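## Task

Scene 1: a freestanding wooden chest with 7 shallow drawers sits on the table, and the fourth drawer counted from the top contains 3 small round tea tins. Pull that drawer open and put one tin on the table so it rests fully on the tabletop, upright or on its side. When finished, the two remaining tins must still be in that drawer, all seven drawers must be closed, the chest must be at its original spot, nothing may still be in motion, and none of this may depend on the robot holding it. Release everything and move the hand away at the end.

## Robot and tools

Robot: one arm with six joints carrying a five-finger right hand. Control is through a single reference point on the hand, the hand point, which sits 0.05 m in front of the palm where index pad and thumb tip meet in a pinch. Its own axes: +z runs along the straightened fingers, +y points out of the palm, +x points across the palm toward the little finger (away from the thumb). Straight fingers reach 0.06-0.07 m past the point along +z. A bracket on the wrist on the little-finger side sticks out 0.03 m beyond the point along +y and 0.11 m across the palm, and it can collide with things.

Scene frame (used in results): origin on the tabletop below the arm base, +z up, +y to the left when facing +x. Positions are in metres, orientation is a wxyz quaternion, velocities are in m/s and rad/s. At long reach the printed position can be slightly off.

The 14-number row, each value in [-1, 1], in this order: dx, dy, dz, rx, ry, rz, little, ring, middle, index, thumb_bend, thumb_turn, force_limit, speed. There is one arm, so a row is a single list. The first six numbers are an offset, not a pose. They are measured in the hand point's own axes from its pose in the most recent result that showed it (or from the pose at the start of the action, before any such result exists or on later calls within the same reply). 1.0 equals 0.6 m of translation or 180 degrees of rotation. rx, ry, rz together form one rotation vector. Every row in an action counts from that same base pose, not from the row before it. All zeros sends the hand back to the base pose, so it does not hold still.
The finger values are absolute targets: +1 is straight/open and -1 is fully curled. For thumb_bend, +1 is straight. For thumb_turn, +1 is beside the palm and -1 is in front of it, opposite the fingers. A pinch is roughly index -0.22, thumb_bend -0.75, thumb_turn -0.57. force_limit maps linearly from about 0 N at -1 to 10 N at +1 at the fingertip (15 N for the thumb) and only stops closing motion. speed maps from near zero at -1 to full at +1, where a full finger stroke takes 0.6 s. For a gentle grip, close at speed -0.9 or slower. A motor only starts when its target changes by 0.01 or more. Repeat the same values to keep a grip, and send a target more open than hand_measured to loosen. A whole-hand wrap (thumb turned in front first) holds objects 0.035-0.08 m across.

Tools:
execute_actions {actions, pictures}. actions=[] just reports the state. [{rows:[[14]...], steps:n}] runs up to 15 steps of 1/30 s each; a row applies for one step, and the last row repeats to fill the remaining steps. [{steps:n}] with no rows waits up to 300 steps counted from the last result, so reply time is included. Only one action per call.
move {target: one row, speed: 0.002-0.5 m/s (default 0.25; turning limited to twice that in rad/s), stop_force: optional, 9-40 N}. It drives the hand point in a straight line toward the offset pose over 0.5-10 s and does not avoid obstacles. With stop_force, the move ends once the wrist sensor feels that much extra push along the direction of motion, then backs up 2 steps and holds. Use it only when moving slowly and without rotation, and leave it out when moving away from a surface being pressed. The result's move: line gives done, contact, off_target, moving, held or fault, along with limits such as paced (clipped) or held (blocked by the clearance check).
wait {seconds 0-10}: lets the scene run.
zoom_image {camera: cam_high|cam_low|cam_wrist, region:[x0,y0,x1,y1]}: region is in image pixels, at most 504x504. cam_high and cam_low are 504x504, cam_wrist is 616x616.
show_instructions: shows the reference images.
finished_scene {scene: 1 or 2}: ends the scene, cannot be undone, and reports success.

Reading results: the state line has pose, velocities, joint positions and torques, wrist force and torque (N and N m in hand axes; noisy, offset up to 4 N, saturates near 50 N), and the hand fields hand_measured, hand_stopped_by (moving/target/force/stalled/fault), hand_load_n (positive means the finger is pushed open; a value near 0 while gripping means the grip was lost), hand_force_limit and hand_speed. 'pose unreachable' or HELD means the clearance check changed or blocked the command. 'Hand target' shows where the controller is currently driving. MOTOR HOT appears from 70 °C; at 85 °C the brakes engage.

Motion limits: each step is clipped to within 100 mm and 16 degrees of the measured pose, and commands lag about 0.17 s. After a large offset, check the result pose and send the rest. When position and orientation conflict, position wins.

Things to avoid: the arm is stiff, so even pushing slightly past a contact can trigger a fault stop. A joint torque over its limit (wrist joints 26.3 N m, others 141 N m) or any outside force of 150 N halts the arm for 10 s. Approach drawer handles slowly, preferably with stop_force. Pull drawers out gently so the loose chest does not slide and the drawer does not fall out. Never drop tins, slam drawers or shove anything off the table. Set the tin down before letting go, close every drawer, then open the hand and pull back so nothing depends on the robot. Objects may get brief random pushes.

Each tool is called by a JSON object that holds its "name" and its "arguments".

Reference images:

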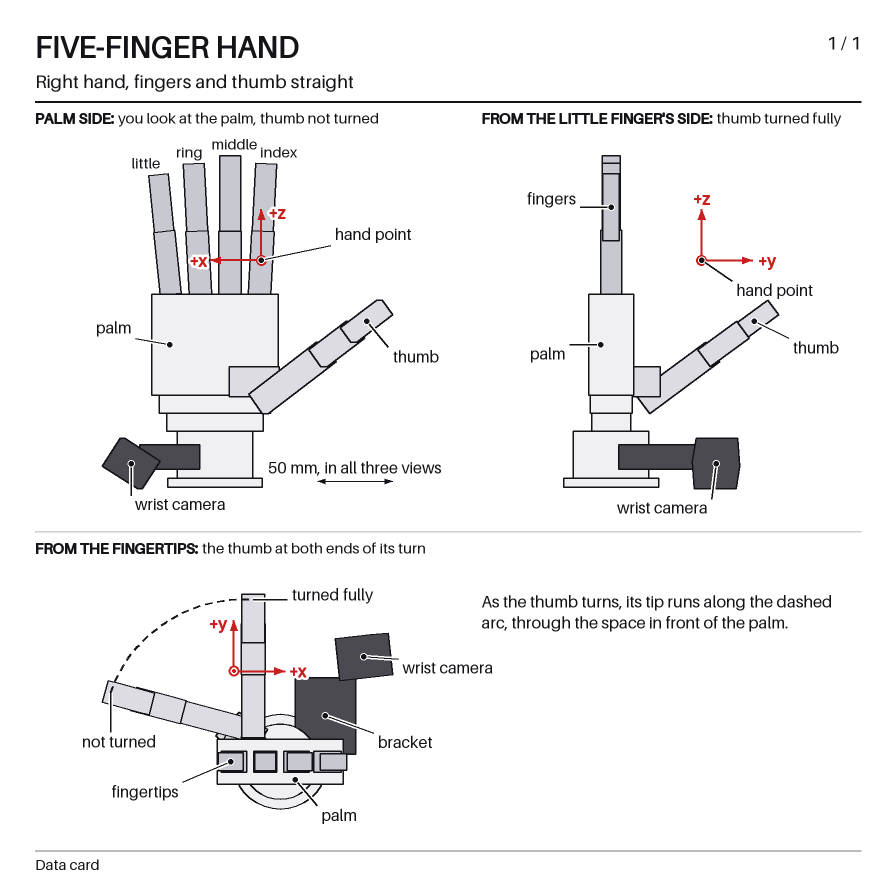

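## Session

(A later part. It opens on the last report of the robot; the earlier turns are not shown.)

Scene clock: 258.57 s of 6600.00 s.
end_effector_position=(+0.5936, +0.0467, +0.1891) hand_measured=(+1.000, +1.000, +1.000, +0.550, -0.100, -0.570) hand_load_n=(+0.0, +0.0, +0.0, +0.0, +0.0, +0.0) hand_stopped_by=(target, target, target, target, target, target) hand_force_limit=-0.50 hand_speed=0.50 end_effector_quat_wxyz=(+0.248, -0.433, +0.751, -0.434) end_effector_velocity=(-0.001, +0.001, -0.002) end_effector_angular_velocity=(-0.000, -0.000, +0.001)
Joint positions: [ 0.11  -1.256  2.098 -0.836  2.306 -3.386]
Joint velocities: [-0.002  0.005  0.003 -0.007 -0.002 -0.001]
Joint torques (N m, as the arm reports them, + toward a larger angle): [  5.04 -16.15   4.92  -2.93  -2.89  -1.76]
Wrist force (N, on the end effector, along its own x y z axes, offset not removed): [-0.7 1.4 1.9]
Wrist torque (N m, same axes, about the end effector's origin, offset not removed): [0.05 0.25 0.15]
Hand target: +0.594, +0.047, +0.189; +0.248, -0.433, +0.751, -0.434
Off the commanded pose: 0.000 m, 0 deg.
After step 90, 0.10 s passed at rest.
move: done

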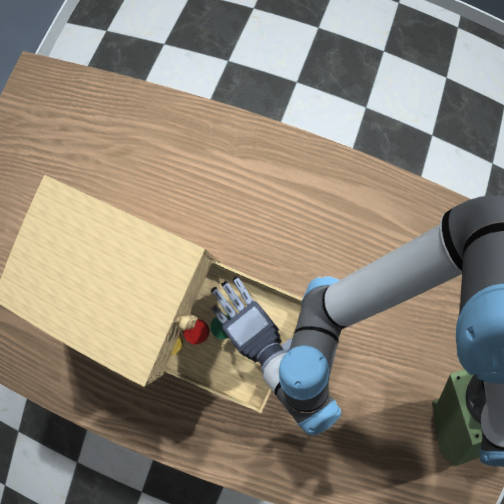

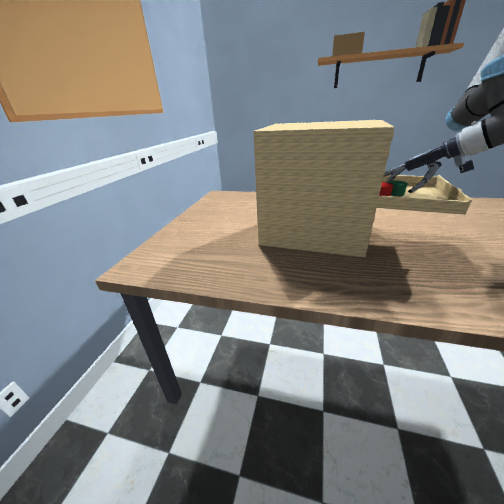

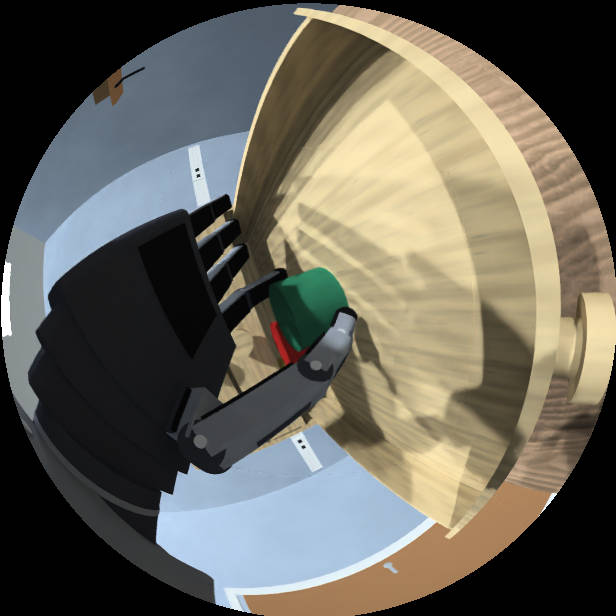

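{"name": "move", "arguments": {"target": [-0.015,0,0.008,0,0,0,1,1,1,0.55,-0.1,-0.57,-0.5,0.5], "speed": 0.02}}

{"name": "execute_actions", "arguments": {"actions": [{"rows":[[0,0,0,0,0,0,1,1,1,0.35,-0.4,-0.57,-0.6,-0.5]],"steps":15}]}}

{"name": "zoom_image", "arguments": {"camera": "cam_low", "region": [360, 120, 480, 240]}}

{"name": "zoom_image", "arguments": {"camera": "cam_wrist", "region": [230, 230, 400, 400]}}

Scene clock: 261.87 s of 6600.00 s.
end_effector_position=(+0.6015, +0.0522, +0.1867) hand_measured=(+1.000, +1.000, +1.000, +0.550, -0.100, -0.570) hand_load_n=(+0.0, +0.0, +0.0, +0.0, +0.0, +0.0) hand_stopped_by=(target, target, target, target, target, target) hand_force_limit=-0.50 hand_speed=0.50 end_effector_quat_wxyz=(+0.248, -0.433, +0.751, -0.434) end_effector_velocity=(+0.003, +0.002, +0.000) end_effector_angular_velocity=(+0.001, -0.002, -0.000)
Joint positions: [ 0.118 -1.233  2.071 -0.833  2.314 -3.386]
Joint velocities: [ 0.003  0.005 -0.008  0.001  0.002  0.   ]
Joint torques (N m, as the arm reports them, + toward a larger angle): [ 31.4  -16.93 -23.48   1.52   2.     1.88]
Wrist force (N, on the end effector, along its own x y z axes, offset not removed): [0.9 0.5 2.5]
Wrist torque (N m, same axes, about the end effector's origin, offset not removed): [-0.15 0.01 0.43]
Hand target: +0.602, +0.052, +0.187; +0.248, -0.433, +0.751, -0.434
Off the commanded pose: 0.000 m, 0 deg.
move: done

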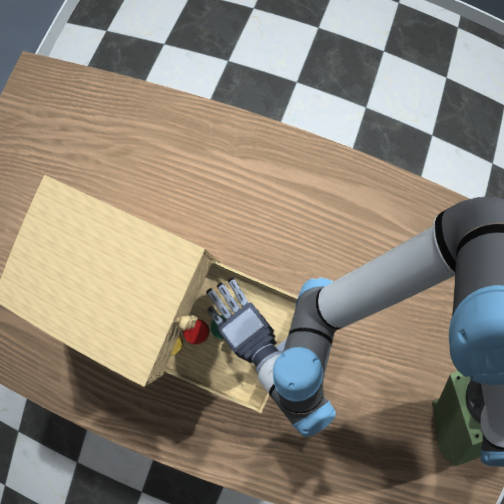

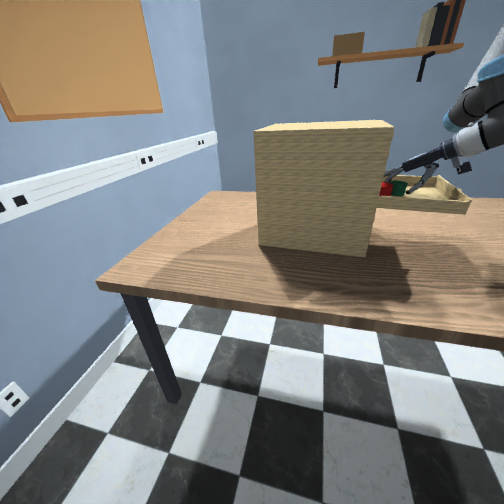

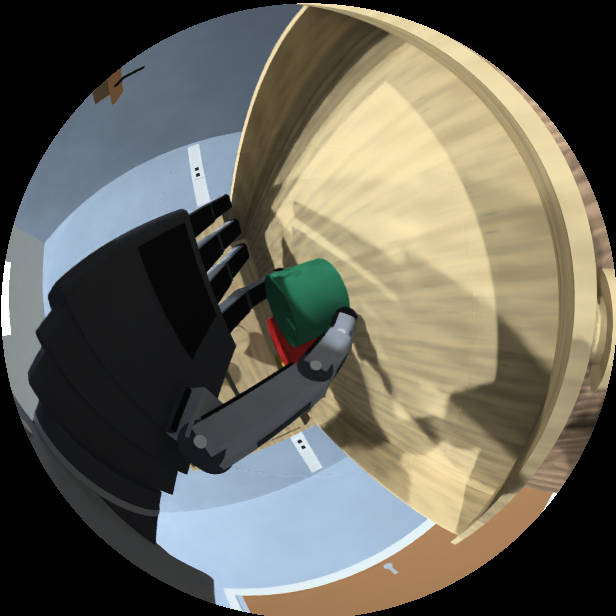

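Scene clock: 262.37 s of 6600.00 s.
end_effector_position=(+0.6015, +0.0523, +0.1867) hand_measured=(+1.000, +1.000, +1.000, +0.416, -0.178, -0.570) hand_load_n=(+0.0, +0.0, +0.0, +4.0, +5.0, -0.5) hand_stopped_by=(target, target, target, force, force, target) hand_force_limit=-0.60 hand_speed=-0.50 end_effector_quat_wxyz=(+0.248, -0.433, +0.751, -0.433) end_effector_velocity=(-0.000, +0.001, +0.000) end_effector_angular_velocity=(+0.001, -0.001, +0.001)
Joint positions: [ 0.118 -1.233  2.071 -0.833  2.314 -3.386]
Joint velocities: [ 0.001 -0.     0.    -0.    -0.     0.   ]
Joint torques (N m, as the arm reports them, + toward a larger angle): [ 23.96 -29.62   6.81   0.4   -0.39   1.49]
Wrist force (N, on the end effector, along its own x y z axes, offset not removed): [0.1 -3.7 0.7]
Wrist torque (N m, same axes, about the end effector's origin, offset not removed): [-0.22 0.24 0.31]
Hand target: +0.602, +0.052, +0.187; +0.248, -0.433, +0.751, -0.434
Off the commanded pose: 0.000 m, 0 deg.
Steps of this call (steps 1 to 15: all 15 steps of this action). Readings (end_effector_position | what the end effector reports):
1: (+0.6016, +0.0523, +0.1867) | hand_measured=(+1.000, +1.000, +1.000, +0.550, -0.100, -0.570) hand_load_n=(+0.0, +0.0, +0.0, +0.0, +0.0, +0.0) hand_stopped_by=(target, target, target, moving, moving, target) hand_force_limit=-0.60 hand_speed=-0.50
2: (+0.6016, +0.0523, +0.1867) | hand_measured=(+1.000, +1.000, +1.000, +0.550, -0.100, -0.570) hand_load_n=(+0.0, +0.0, +0.0, +0.0, +0.0, +0.0) hand_stopped_by=(target, target, target, moving, moving, target) hand_force_limit=-0.60 hand_speed=-0.50
4: (+0.6016, +0.0523, +0.1867) | hand_measured=(+1.000, +1.000, +1.000, +0.524, -0.116, -0.570) hand_load_n=(+0.0, +0.0, +0.0, +0.0, +0.0, +0.0) hand_stopped_by=(target, target, target, moving, moving, target) hand_force_limit=-0.60 hand_speed=-0.50
8: (+0.6016, +0.0523, +0.1867) | hand_measured=(+1.000, +1.000, +1.000, +0.414, -0.180, -0.570) hand_load_n=(+0.0, +0.0, +0.0, +4.0, +5.5, -0.5) hand_stopped_by=(target, target, target, force, force, target) hand_force_limit=-0.60 hand_speed=-0.50
15: the state above

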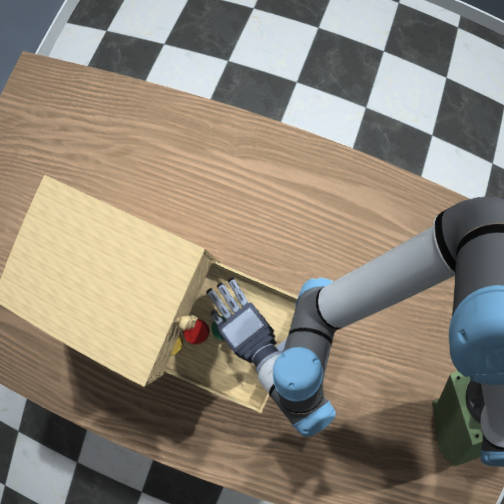

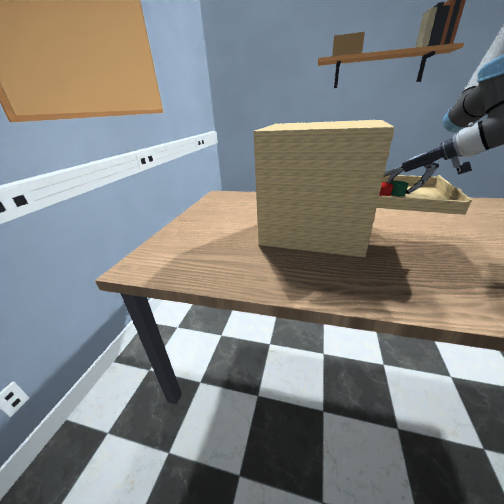

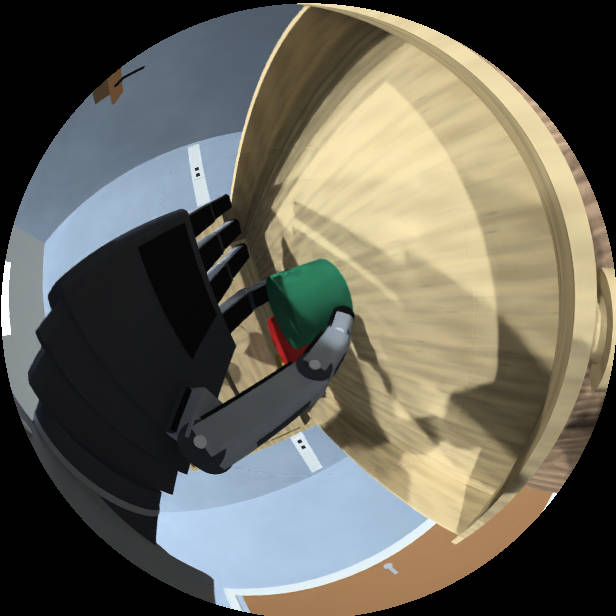

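Region (360, 120, 480, 240) of cam_low's 504x504 image, scaled by 4.200, with more detail than that image has.

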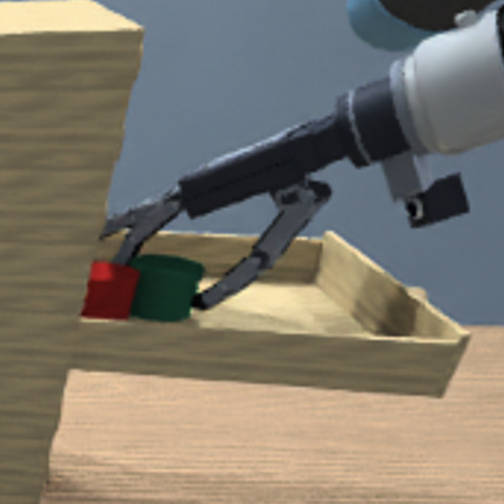

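Region (230, 230, 400, 400) of cam_wrist's 616x616 image, scaled by 2.965, with more detail than that image has.

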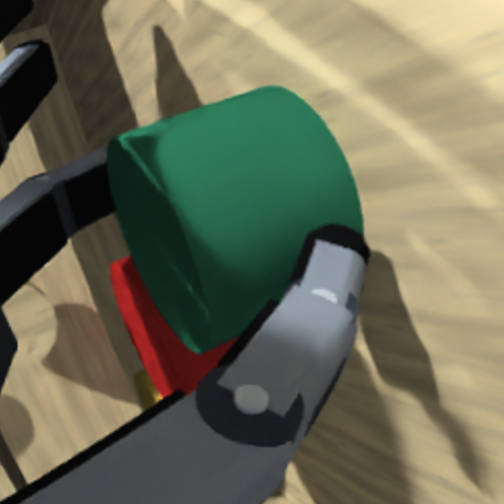

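{"name": "execute_actions", "arguments": {"actions": [{"rows":[[0,0,0,0,0,0,1,1,1,0.2,-0.45,-0.57,-0.3,-0.8]],"steps":12}], "pictures": false}}

{"name": "move", "arguments": {"target": [0,-0.029,-0.017,0,0,0,1,1,1,0.2,-0.45,-0.57,-0.3,-0.8], "speed": 0.02}}

{"name": "zoom_image", "arguments": {"camera": "cam_low", "region": [360, 120, 480, 240]}}

Scene clock: 264.43 s of 6600.00 s.
end_effector_position=(+0.6015, +0.0523, +0.1867) hand_measured=(+1.000, +1.000, +1.000, +0.416, -0.178, -0.570) hand_load_n=(+0.0, +0.0, +0.0, +3.5, +5.0, -0.5) hand_stopped_by=(target, target, target, force, force, target) hand_force_limit=-0.30 hand_speed=-0.80 end_effector_quat_wxyz=(+0.248, -0.433, +0.751, -0.434) end_effector_velocity=(+0.001, +0.001, +0.001) end_effector_angular_velocity=(+0.000, -0.002, +0.001)
Joint positions: [ 0.118 -1.233  2.071 -0.833  2.314 -3.386]
Joint velocities: [ 0.002 -0.    -0.001  0.     0.    -0.   ]
Joint torques (N m, as the arm reports them, + toward a larger angle): [  7.56 -27.71 -16.44  -1.44  -0.59   0.12]
Wrist force (N, on the end effector, along its own x y z axes, offset not removed): [1.2 -1.3 2.1]
Wrist torque (N m, same axes, about the end effector's origin, offset not removed): [-0.12 -0.17 0.41]
Hand target: +0.602, +0.052, +0.187; +0.248, -0.433, +0.751, -0.433
Off the commanded pose: 0.000 m, 0 deg.
Steps of this call (steps 1 to 50: nothing new was sent; steps 51 to 62: all 12 steps of this action). Readings (end_effector_position | what the end effector reports):
51: (+0.6015, +0.0523, +0.1867) | hand_measured=(+1.000, +1.000, +1.000, +0.416, -0.178, -0.570) hand_load_n=(+0.0, +0.0, +0.0, +3.5, +5.0, -0.5) hand_stopped_by=(target, target, target, force, moving, target) hand_force_limit=-0.30 hand_speed=-0.80
52: (+0.6015, +0.0523, +0.1867) | hand_measured=(+1.000, +1.000, +1.000, +0.416, -0.178, -0.570) hand_load_n=(+0.0, +0.0, +0.0, +3.5, +5.0, -0.5) hand_stopped_by=(target, target, target, force, moving, target) hand_force_limit=-0.30 hand_speed=-0.80
54: (+0.6015, +0.0523, +0.1867) | hand_measured=(+1.000, +1.000, +1.000, +0.416, -0.180, -0.570) hand_load_n=(+0.0, +0.0, +0.0, +4.0, +5.5, -0.5) hand_stopped_by=(target, target, target, force, force, target) hand_force_limit=-0.30 hand_speed=-0.80
58: (+0.6015, +0.0523, +0.1867) | hand_measured=(+1.000, +1.000, +1.000, +0.416, -0.178, -0.570) hand_load_n=(+0.0, +0.0, +0.0, +3.5, +5.0, -0.5) hand_stopped_by=(target, target, target, force, force, target) hand_force_limit=-0.30 hand_speed=-0.80
62: the state above

Scene clock: 265.97 s of 6600.00 s.
end_effector_position=(+0.6015, +0.0523, +0.2067) hand_measured=(+1.000, +1.000, +1.000, +0.416, -0.178, -0.570) hand_load_n=(+0.0, +0.0, +0.0, +3.0, +5.5, -0.5) hand_stopped_by=(target, target, target, force, force, target) hand_force_limit=-0.30 hand_speed=-0.80 end_effector_quat_wxyz=(+0.248, -0.433, +0.751, -0.434) end_effector_velocity=(-0.001, +0.001, +0.002) end_effector_angular_velocity=(+0.001, +0.000, +0.001)
Joint positions: [ 0.143 -1.268  2.061 -0.788  2.339 -3.386]
Joint velocities: [ 0.004 -0.004  0.     0.005  0.003  0.001]
Joint torques (N m, as the arm reports them, + toward a larger angle): [ 30.34 -39.8  -24.94   1.68   2.05   1.8 ]
Wrist force (N, on the end effector, along its own x y z axes, offset not removed): [0.3 4.9 2.7]
Wrist torque (N m, same axes, about the end effector's origin, offset not removed): [0.58 0.26 0.30]
Hand target: +0.601, +0.052, +0.207; +0.248, -0.433, +0.751, -0.434
Off the commanded pose: 0.000 m, 0 deg.
move: done

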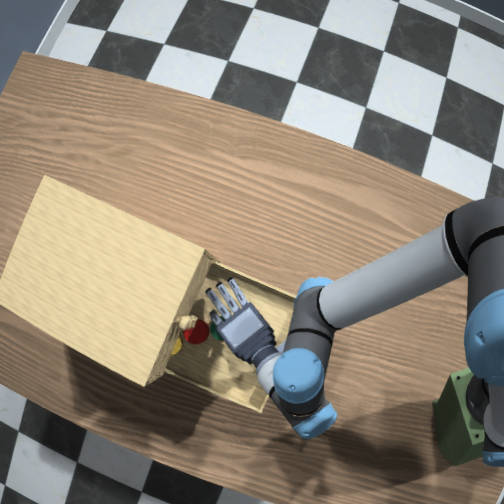

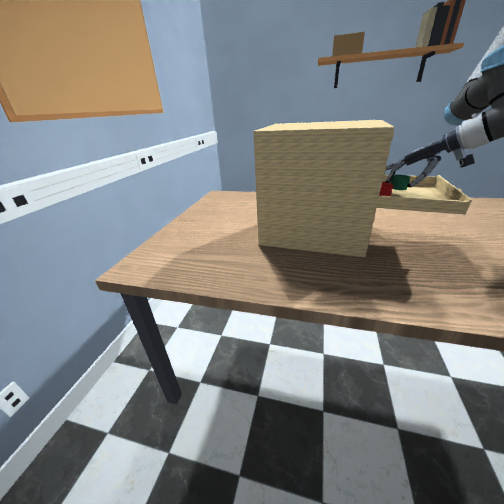

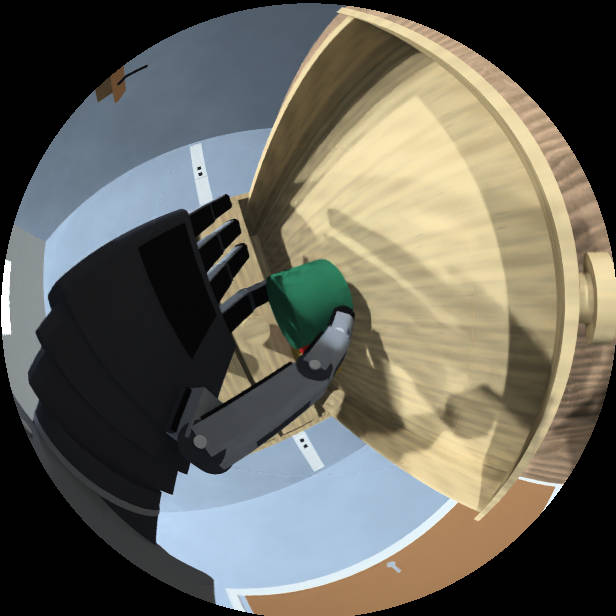

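Region (360, 120, 480, 240) of cam_low's 504x504 image, scaled by 4.200, with more detail than that image has.

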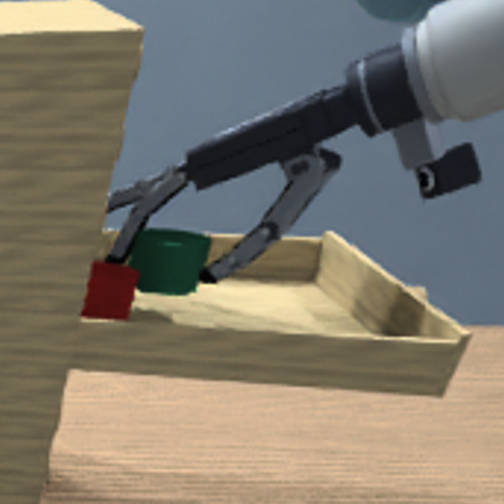

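{"name": "move", "arguments": {"target": [0.017,-0.072,-0.075,0,0,0,1,1,1,0.2,-0.45,-0.57,-0.3,-0.8], "speed": 0.07}}

{"name": "move", "arguments": {"target": [0.378,-0.102,0.193,0,-0.1443,-0.0833,1,1,1,0.2,-0.45,-0.57,-0.3,-0.8], "speed": 0.12}}

Scene clock: 273.10 s of 6600.00 s.
end_effector_position=(+0.5815, +0.0523, +0.2663) hand_measured=(+1.000, +1.000, +1.000, +0.416, -0.178, -0.570) hand_load_n=(+0.0, +0.0, +0.0, +3.0, +5.5, -0.5) hand_stopped_by=(target, target, target, force, force, target) hand_force_limit=-0.30 hand_speed=-0.80 end_effector_quat_wxyz=(+0.248, -0.433, +0.751, -0.434) end_effector_velocity=(-0.000, -0.000, +0.003) end_effector_angular_velocity=(+0.000, -0.001, -0.001)
Joint positions: [ 0.226 -1.385  2.067 -0.676  2.423 -3.385]
Joint velocities: [ 0.003 -0.005 -0.001  0.005  0.003  0.001]
Joint torques (N m, as the arm reports them, + toward a larger angle): [ 27.59 -37.06 -26.3    1.59   2.29   1.89]
Wrist force (N, on the end effector, along its own x y z axes, offset not removed): [2.4 2.1 1.2]
Wrist torque (N m, same axes, about the end effector's origin, offset not removed): [0.30 -0.09 0.35]
Hand target: +0.581, +0.052, +0.267; +0.248, -0.433, +0.751, -0.434
Off the commanded pose: 0.000 m, 0 deg.
After step 90, 2.80 s passed at rest.
move: done

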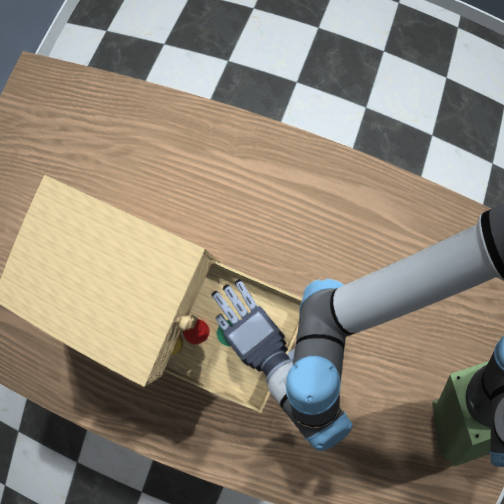

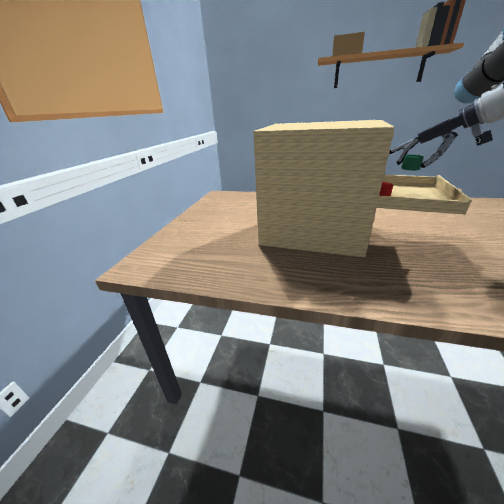

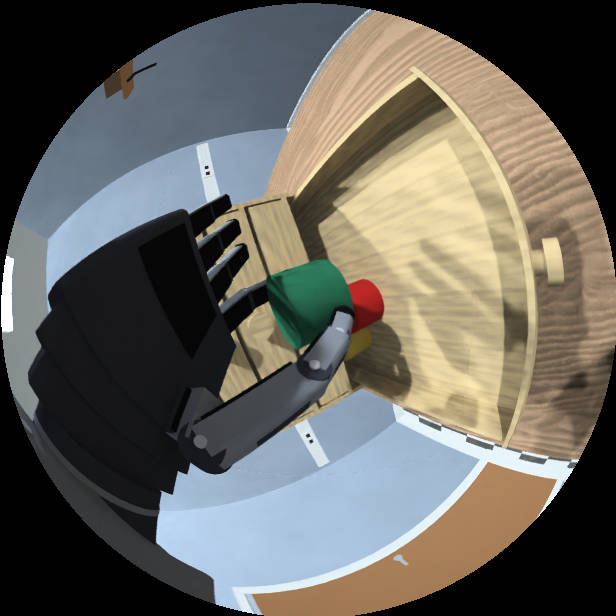

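Scene clock: 275.80 s of 6600.00 s.
end_effector_position=(+0.5805, -0.2091, +0.2619) hand_measured=(+1.000, +1.000, +1.000, +0.416, -0.178, -0.570) hand_load_n=(+0.0, +0.0, +0.0, +3.0, +5.5, -1.0) hand_stopped_by=(target, target, target, force, force, target) hand_force_limit=-0.30 hand_speed=-0.80 end_effector_quat_wxyz=(-0.352, +0.612, -0.614, +0.354) end_effector_velocity=(+0.000, -0.001, -0.000) end_effector_angular_velocity=(+0.003, +0.001, +0.009)
Joint positions: [-0.774 -1.749  1.992 -0.046  1.008 -3.725]
Joint velocities: [-0.008  0.005 -0.007  0.01  -0.016 -0.008]
Joint torques (N m, as the arm reports them, + toward a larger angle): [ -2.62 -16.34 -29.05   3.02  -3.35  -1.61]
Wrist force (N, on the end effector, along its own x y z axes, offset not removed): [1.8 1.6 1.9]
Wrist torque (N m, same axes, about the end effector's origin, offset not removed): [0.09 0.10 0.33]
Hand target: +0.581, -0.209, +0.262; -0.352, +0.612, -0.613, +0.354
Off the commanded pose: 0.001 m, 0 deg.
move: done

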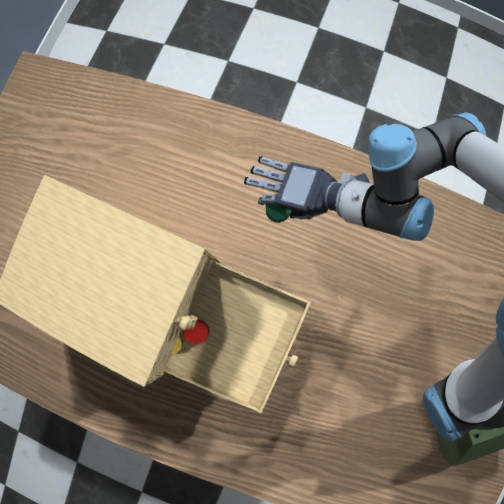

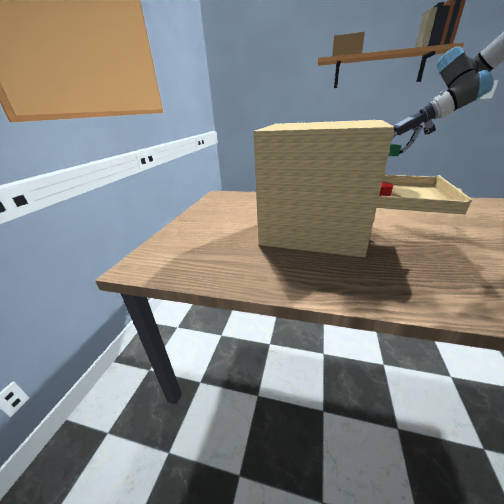

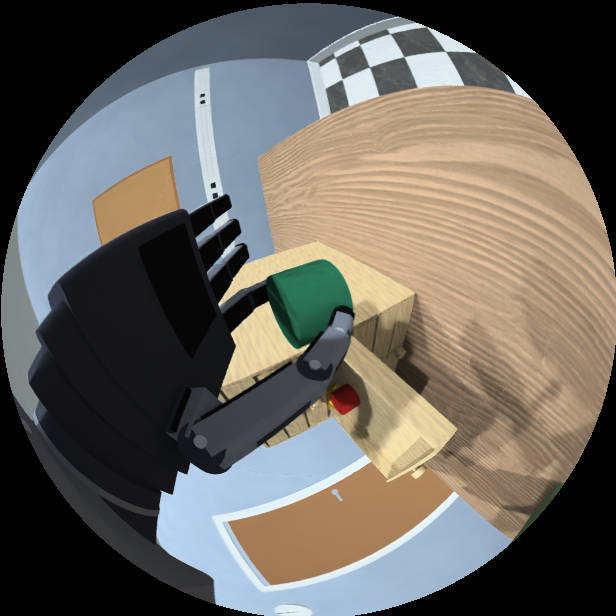

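{"name": "move", "arguments": {"target": [0,0.313,0.181,0,0,0,1,1,1,0.2,-0.45,-0.57,-0.3,-0.8], "speed": 0.15}}

{"name": "zoom_image", "arguments": {"camera": "cam_low", "region": [360, 170, 480, 290]}}

Scene clock: 279.57 s of 6600.00 s.
end_effector_position=(+0.5804, -0.2095, +0.0451) hand_measured=(+1.000, +1.000, +1.000, +0.416, -0.178, -0.570) hand_load_n=(+0.0, +0.0, +0.0, +3.0, +5.5, -1.0) hand_stopped_by=(target, target, target, force, force, target) hand_force_limit=-0.30 hand_speed=-0.80 end_effector_quat_wxyz=(-0.352, +0.612, -0.614, +0.354) end_effector_velocity=(+0.001, -0.000, -0.002) end_effector_angular_velocity=(-0.001, -0.002, +0.001)
Joint positions: [-0.848 -1.279  2.022 -0.537  0.935 -3.743]
Joint velocities: [ 0.001  0.006 -0.003 -0.004 -0.    -0.   ]
Joint torques (N m, as the arm reports them, + toward a larger angle): [ -0.38 -24.01 -19.96  -1.73  -3.42   1.84]
Wrist force (N, on the end effector, along its own x y z axes, offset not removed): [2.1 2.1 2.2]
Wrist torque (N m, same axes, about the end effector's origin, offset not removed): [0.21 -0.01 0.55]
Hand target: +0.580, -0.209, +0.045; -0.352, +0.612, -0.614, +0.354
Off the commanded pose: 0.000 m, 0 deg.
move: done

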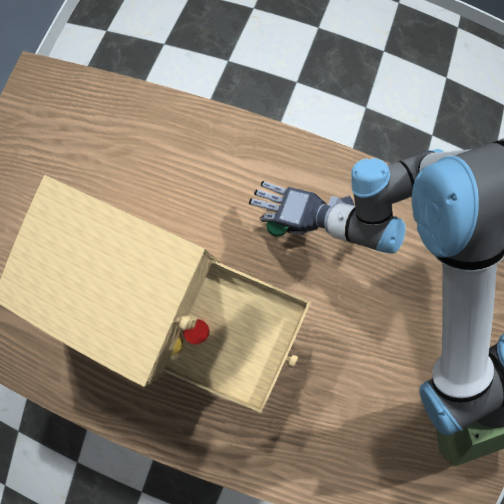

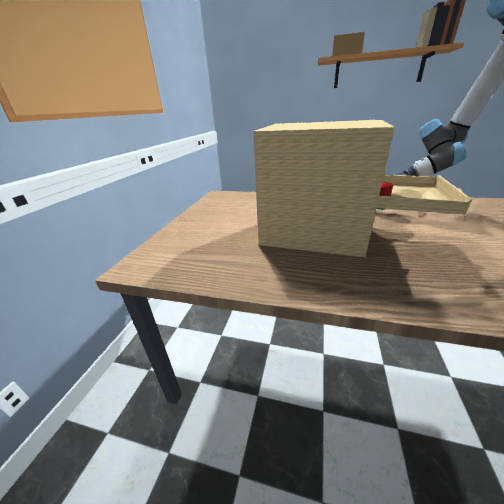

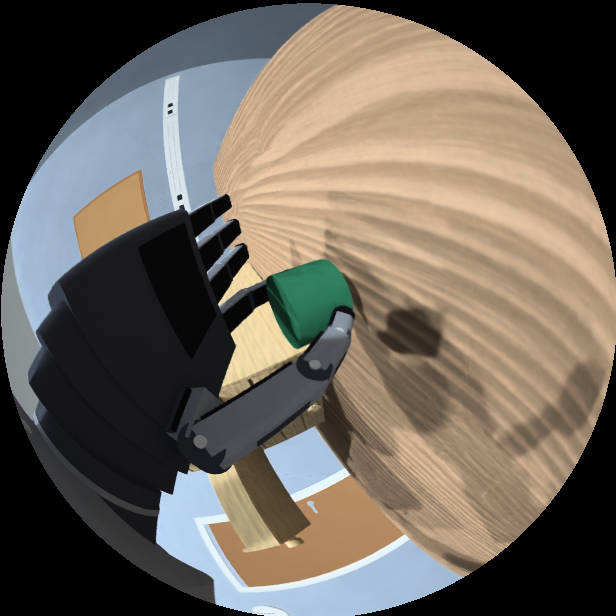

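Region (360, 170, 480, 290) of cam_low's 504x504 image, scaled by 4.200, with more detail than that image has.

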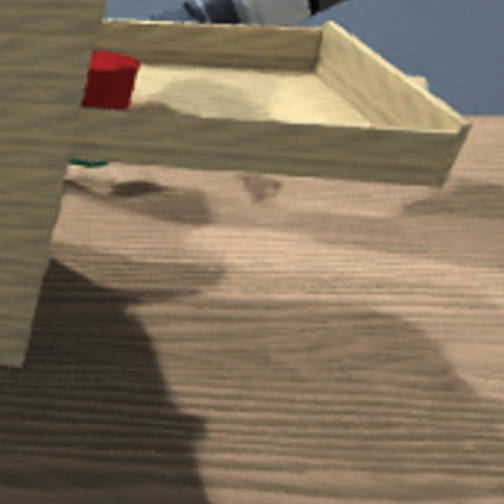

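{"name": "move", "arguments": {"target": [0,0.0433,0.025,0,0,0,1,1,1,0.2,-0.45,-0.57,-0.3,-0.8], "speed": 0.012, "stop_force": 9}}

Scene clock: 283.17 s of 6600.00 s.
end_effector_position=(+0.5804, -0.2096, +0.0199) hand_measured=(+1.000, +1.000, +1.000, +0.416, -0.178, -0.570) hand_load_n=(+0.0, +0.0, +0.0, +5.0, +6.5, +0.0) hand_stopped_by=(target, target, target, force, force, target) hand_force_limit=-0.30 hand_speed=-0.80 end_effector_quat_wxyz=(-0.352, +0.612, -0.614, +0.354) end_effector_velocity=(-0.001, +0.001, +0.003) end_effector_angular_velocity=(+0.002, +0.002, +0.001)
Joint positions: [-0.855 -1.216  2.005 -0.581  0.929 -3.744]
Joint velocities: [ 0.    -0.008  0.004  0.007 -0.    -0.   ]
Joint torques (N m, as the arm reports them, + toward a larger angle): [  9.4  -46.83  11.12   2.62   1.99  -1.29]
Wrist force (N, on the end effector, along its own x y z axes, offset not removed): [-0.5 0.4 -1.6]
Wrist torque (N m, same axes, about the end effector's origin, offset not removed): [0.45 0.41 0.35]
Hand target: +0.580, -0.210, +0.020; -0.352, +0.612, -0.614, +0.354
Off the commanded pose: 0.005 m, 0 deg.
move: contact

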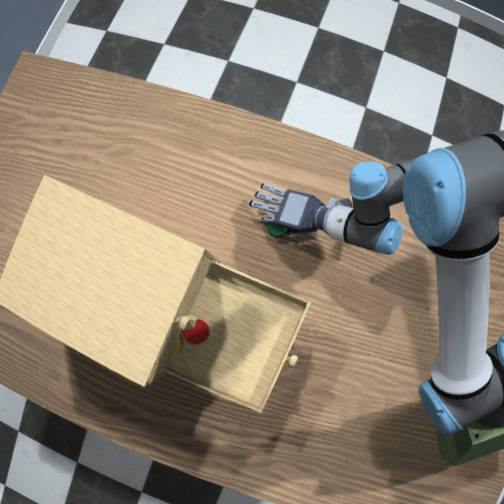

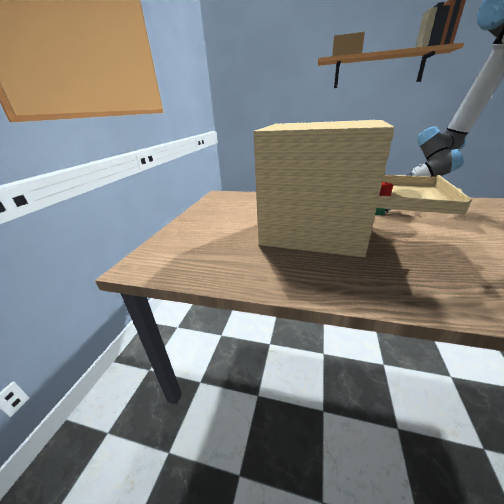

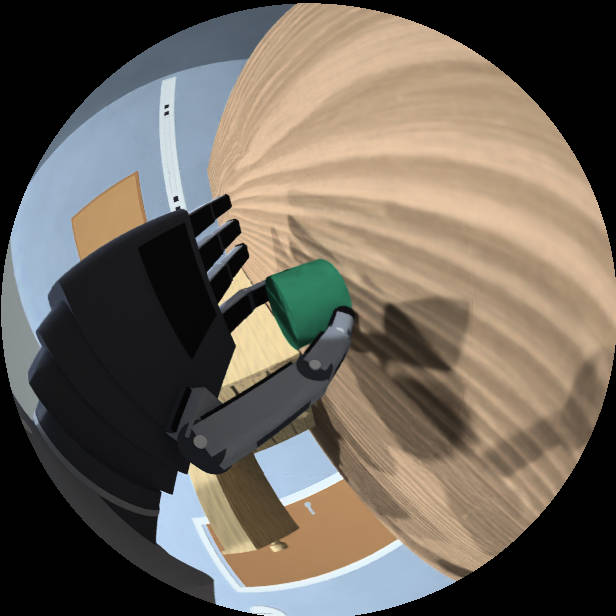

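{"name": "execute_actions", "arguments": {"actions": [{"rows":[[0,-0.001,0,0,0,0,1,1,1,0.7,0.1,-0.57,-0.3,0]],"steps":12}], "pictures": false}}

{"name": "move", "arguments": {"target": [0,-0.115,-0.067,0,0,0,1,1,1,0.7,0.1,-0.57,-0.3,0], "speed": 0.08}}

{"name": "move", "arguments": {"target": [-0.1,-0.25,-0.28,0,0,0.667,1,1,1,0.7,0.1,-0.57,-0.3,0], "speed": 0.45}}

Scene clock: 291.30 s of 6600.00 s.
end_effector_position=(+0.5808, -0.2097, +0.0205) hand_measured=(+1.000, +1.000, +1.000, +0.700, +0.100, -0.570) hand_load_n=(+0.0, +0.0, +0.0, +0.0, +0.0, +0.0) hand_stopped_by=(target, target, target, target, moving, target) hand_force_limit=-0.30 hand_speed=0.00 end_effector_quat_wxyz=(-0.352, +0.612, -0.614, +0.354) end_effector_velocity=(+0.001, -0.001, +0.000) end_effector_angular_velocity=(-0.002, -0.002, -0.001)
Joint positions: [-0.854 -1.218  2.005 -0.58   0.93  -3.744]
Joint velocities: [-0.    -0.    -0.003  0.     0.     0.001]
Joint torques (N m, as the arm reports them, + toward a larger angle): [ 23.81 -25.04 -18.43   2.8    1.74   1.74]
Wrist force (N, on the end effector, along its own x y z axes, offset not removed): [-0.2 0.2 0.5]
Wrist torque (N m, same axes, about the end effector's origin, offset not removed): [-0.01 0.28 0.27]
Hand target: +0.581, -0.210, +0.020; -0.352, +0.612, -0.614, +0.354
Off the commanded pose: 0.000 m, 0 deg.
Steps of this call (steps 1 to 90: nothing new was sent; then 4.73 s passed at rest; steps 91 to 102: all 12 steps of this action). Readings (end_effector_position | what the end effector reports):
91: (+0.5804, -0.2095, +0.0204) | hand_measured=(+1.000, +1.000, +1.000, +0.416, -0.176, -0.570) hand_load_n=(+0.0, +0.0, +0.0, +4.0, +7.5, -1.0) hand_stopped_by=(target, target, target, moving, moving, target) hand_force_limit=-0.30 hand_speed=0.00
92: (+0.5804, -0.2095, +0.0204) | hand_measured=(+1.000, +1.000, +1.000, +0.416, -0.176, -0.570) hand_load_n=(+0.0, +0.0, +0.0, +4.0, +7.5, -1.0) hand_stopped_by=(target, target, target, moving, moving, target) hand_force_limit=-0.30 hand_speed=0.00
94: (+0.5805, -0.2095, +0.0204) | hand_measured=(+1.000, +1.000, +1.000, +0.464, -0.150, -0.570) hand_load_n=(+0.0, +0.0, +0.0, +0.0, +0.0, +0.0) hand_stopped_by=(target, target, target, moving, moving, target) hand_force_limit=-0.30 hand_speed=0.00
98: (+0.5807, -0.2096, +0.0205) | hand_measured=(+1.000, +1.000, +1.000, +0.688, -0.008, -0.570) hand_load_n=(+0.0, +0.0, +0.0, +0.0, +0.0, +0.0) hand_stopped_by=(target, target, target, moving, moving, target) hand_force_limit=-0.30 hand_speed=0.00
102: the state above

Scene clock: 293.00 s of 6600.00 s.
end_effector_position=(+0.5805, -0.2095, +0.1001) hand_measured=(+1.000, +1.000, +1.000, +0.700, +0.100, -0.570) hand_load_n=(+0.0, +0.0, +0.0, +0.0, +0.0, +0.0) hand_stopped_by=(target, target, target, target, target, target) hand_force_limit=-0.30 hand_speed=0.00 end_effector_quat_wxyz=(-0.352, +0.612, -0.614, +0.354) end_effector_velocity=(+0.000, -0.000, +0.002) end_effector_angular_velocity=(+0.000, +0.000, -0.000)
Joint positions: [-0.834 -1.412  2.044 -0.428  0.949 -3.739]
Joint velocities: [ 0.001 -0.005  0.     0.005  0.001  0.   ]
Joint torques (N m, as the arm reports them, + toward a larger angle): [ 23.3  -43.77   7.53   2.47   1.74   1.06]
Wrist force (N, on the end effector, along its own x y z axes, offset not removed): [-1.1 0.8 0.1]
Wrist torque (N m, same axes, about the end effector's origin, offset not removed): [0.06 0.44 0.29]
Hand target: +0.581, -0.209, +0.100; -0.352, +0.612, -0.614, +0.354
Off the commanded pose: 0.000 m, 0 deg.
move: done

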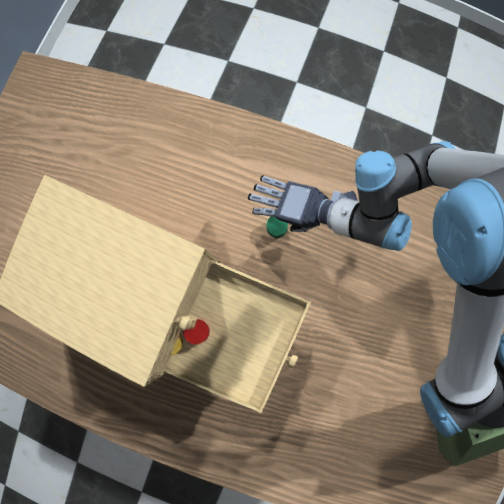

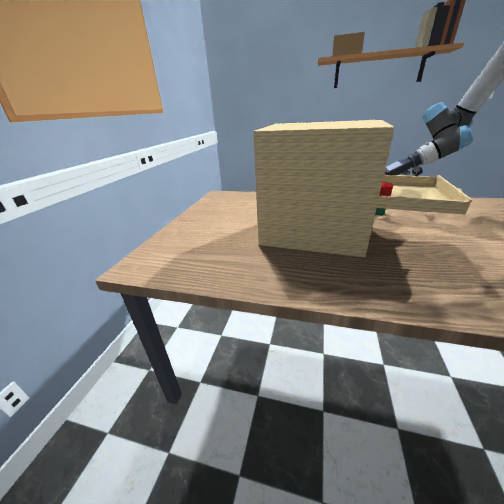

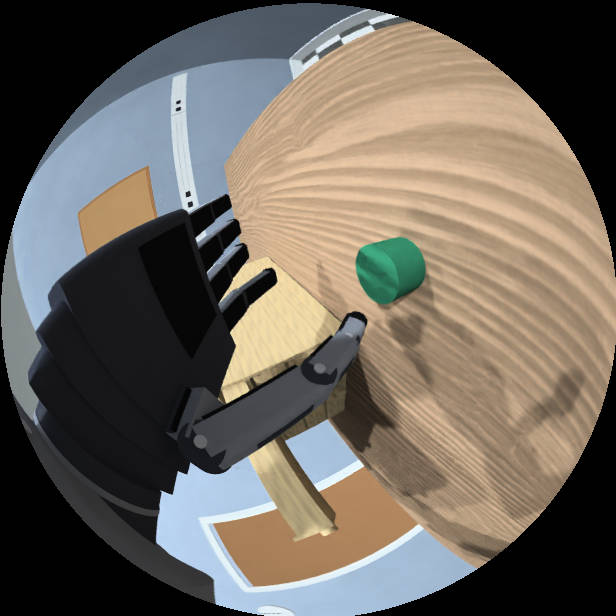

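Scene clock: 296.00 s of 6600.00 s.
end_effector_position=(+0.5107, -0.1487, +0.3137) hand_measured=(+1.000, +1.000, +1.000, +0.700, +0.100, -0.570) hand_load_n=(+0.0, +0.0, +0.0, +0.0, +0.0, +0.0) hand_stopped_by=(target, target, target, target, target, target) hand_force_limit=-0.30 hand_speed=0.00 end_effector_quat_wxyz=(+0.483, +0.225, +0.837, +0.128) end_effector_velocity=(-0.001, +0.000, +0.002) end_effector_angular_velocity=(+0.008, -0.003, -0.008)
Joint positions: [-1.091 -1.959  2.421 -0.202  0.698 -1.726]
Joint velocities: [ 0.    -0.009  0.005 -0.003  0.001  0.016]
Joint torques (N m, as the arm reports them, + toward a larger angle): [ -4.31 -28.26   4.15  -0.89   1.68   1.93]
Wrist force (N, on the end effector, along its own x y z axes, offset not removed): [1.4 0.8 -0.6]
Wrist torque (N m, same axes, about the end effector's origin, offset not removed): [0.20 0.18 0.28]
Hand target: +0.511, -0.149, +0.314; +0.483, +0.226, +0.836, +0.128
Off the commanded pose: 0.000 m, 0 deg.
move: done

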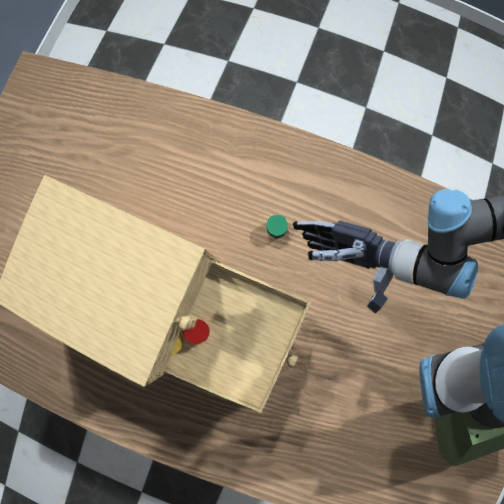

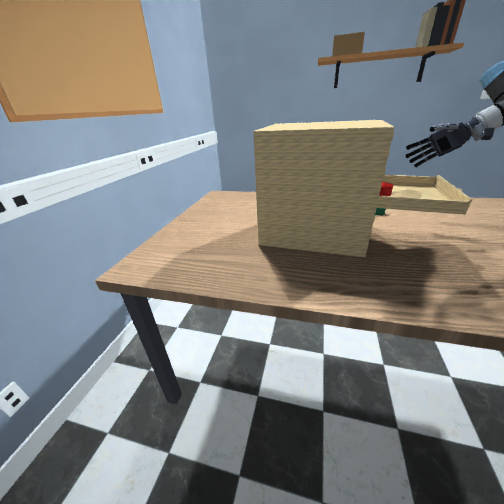

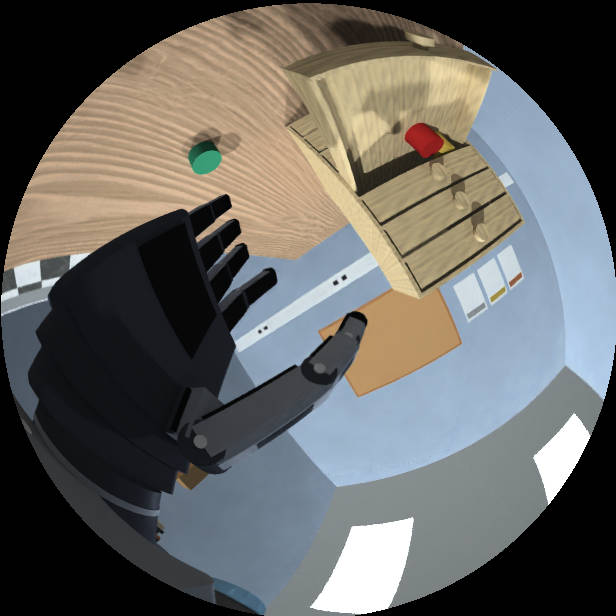

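{"name": "move", "arguments": {"target": [0.21,0.281,-0.072,-0.005,0.337,0.568,1,1,1,0.35,-0.35,-0.57,-0.3,0], "speed": 0.35}}

Scene clock: 302.90 s of 6600.00 s.
end_effector_position=(+0.4616, +0.0602, +0.3136) hand_measured=(+1.000, +1.000, +1.000, +0.350, -0.350, -0.570) hand_load_n=(+0.0, +0.0, +0.0, +0.0, +0.0, +0.0) hand_stopped_by=(target, target, target, target, target, target) hand_force_limit=-0.30 hand_speed=0.00 end_effector_quat_wxyz=(-0.215, +0.675, +0.470, +0.527) end_effector_velocity=(-0.001, +0.002, -0.001) end_effector_angular_velocity=(+0.010, +0.008, -0.006)
Joint positions: [-0.646 -1.615  2.404  0.412  0.569 -0.398]
Joint velocities: [ 0.006  0.001  0.002 -0.013 -0.002  0.025]
Joint torques (N m, as the arm reports them, + toward a larger angle): [ 22.38 -20.58  12.44   0.29  -4.25   1.68]
Wrist force (N, on the end effector, along its own x y z axes, offset not removed): [0.1 2.0 -0.4]
Wrist torque (N m, same axes, about the end effector's origin, offset not removed): [0.26 0.32 0.35]
Hand target: +0.462, +0.060, +0.314; -0.215, +0.675, +0.470, +0.527
Off the commanded pose: 0.000 m, 0 deg.
After step 90, 0.33 s passed at rest.
move: done

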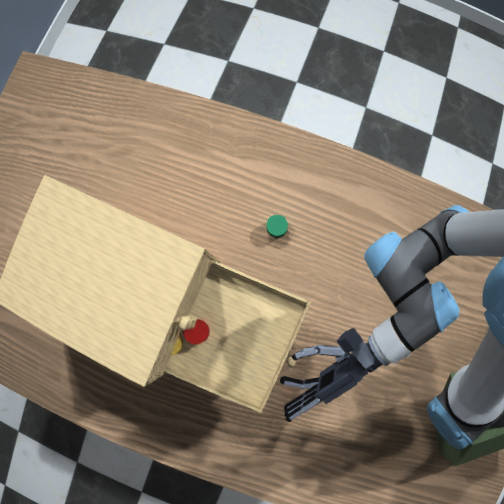

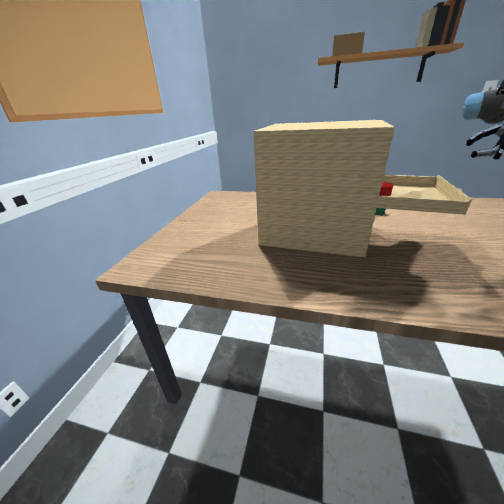

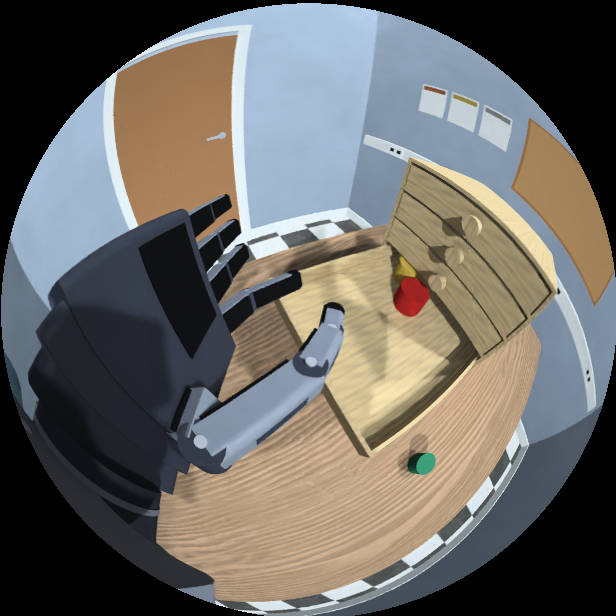

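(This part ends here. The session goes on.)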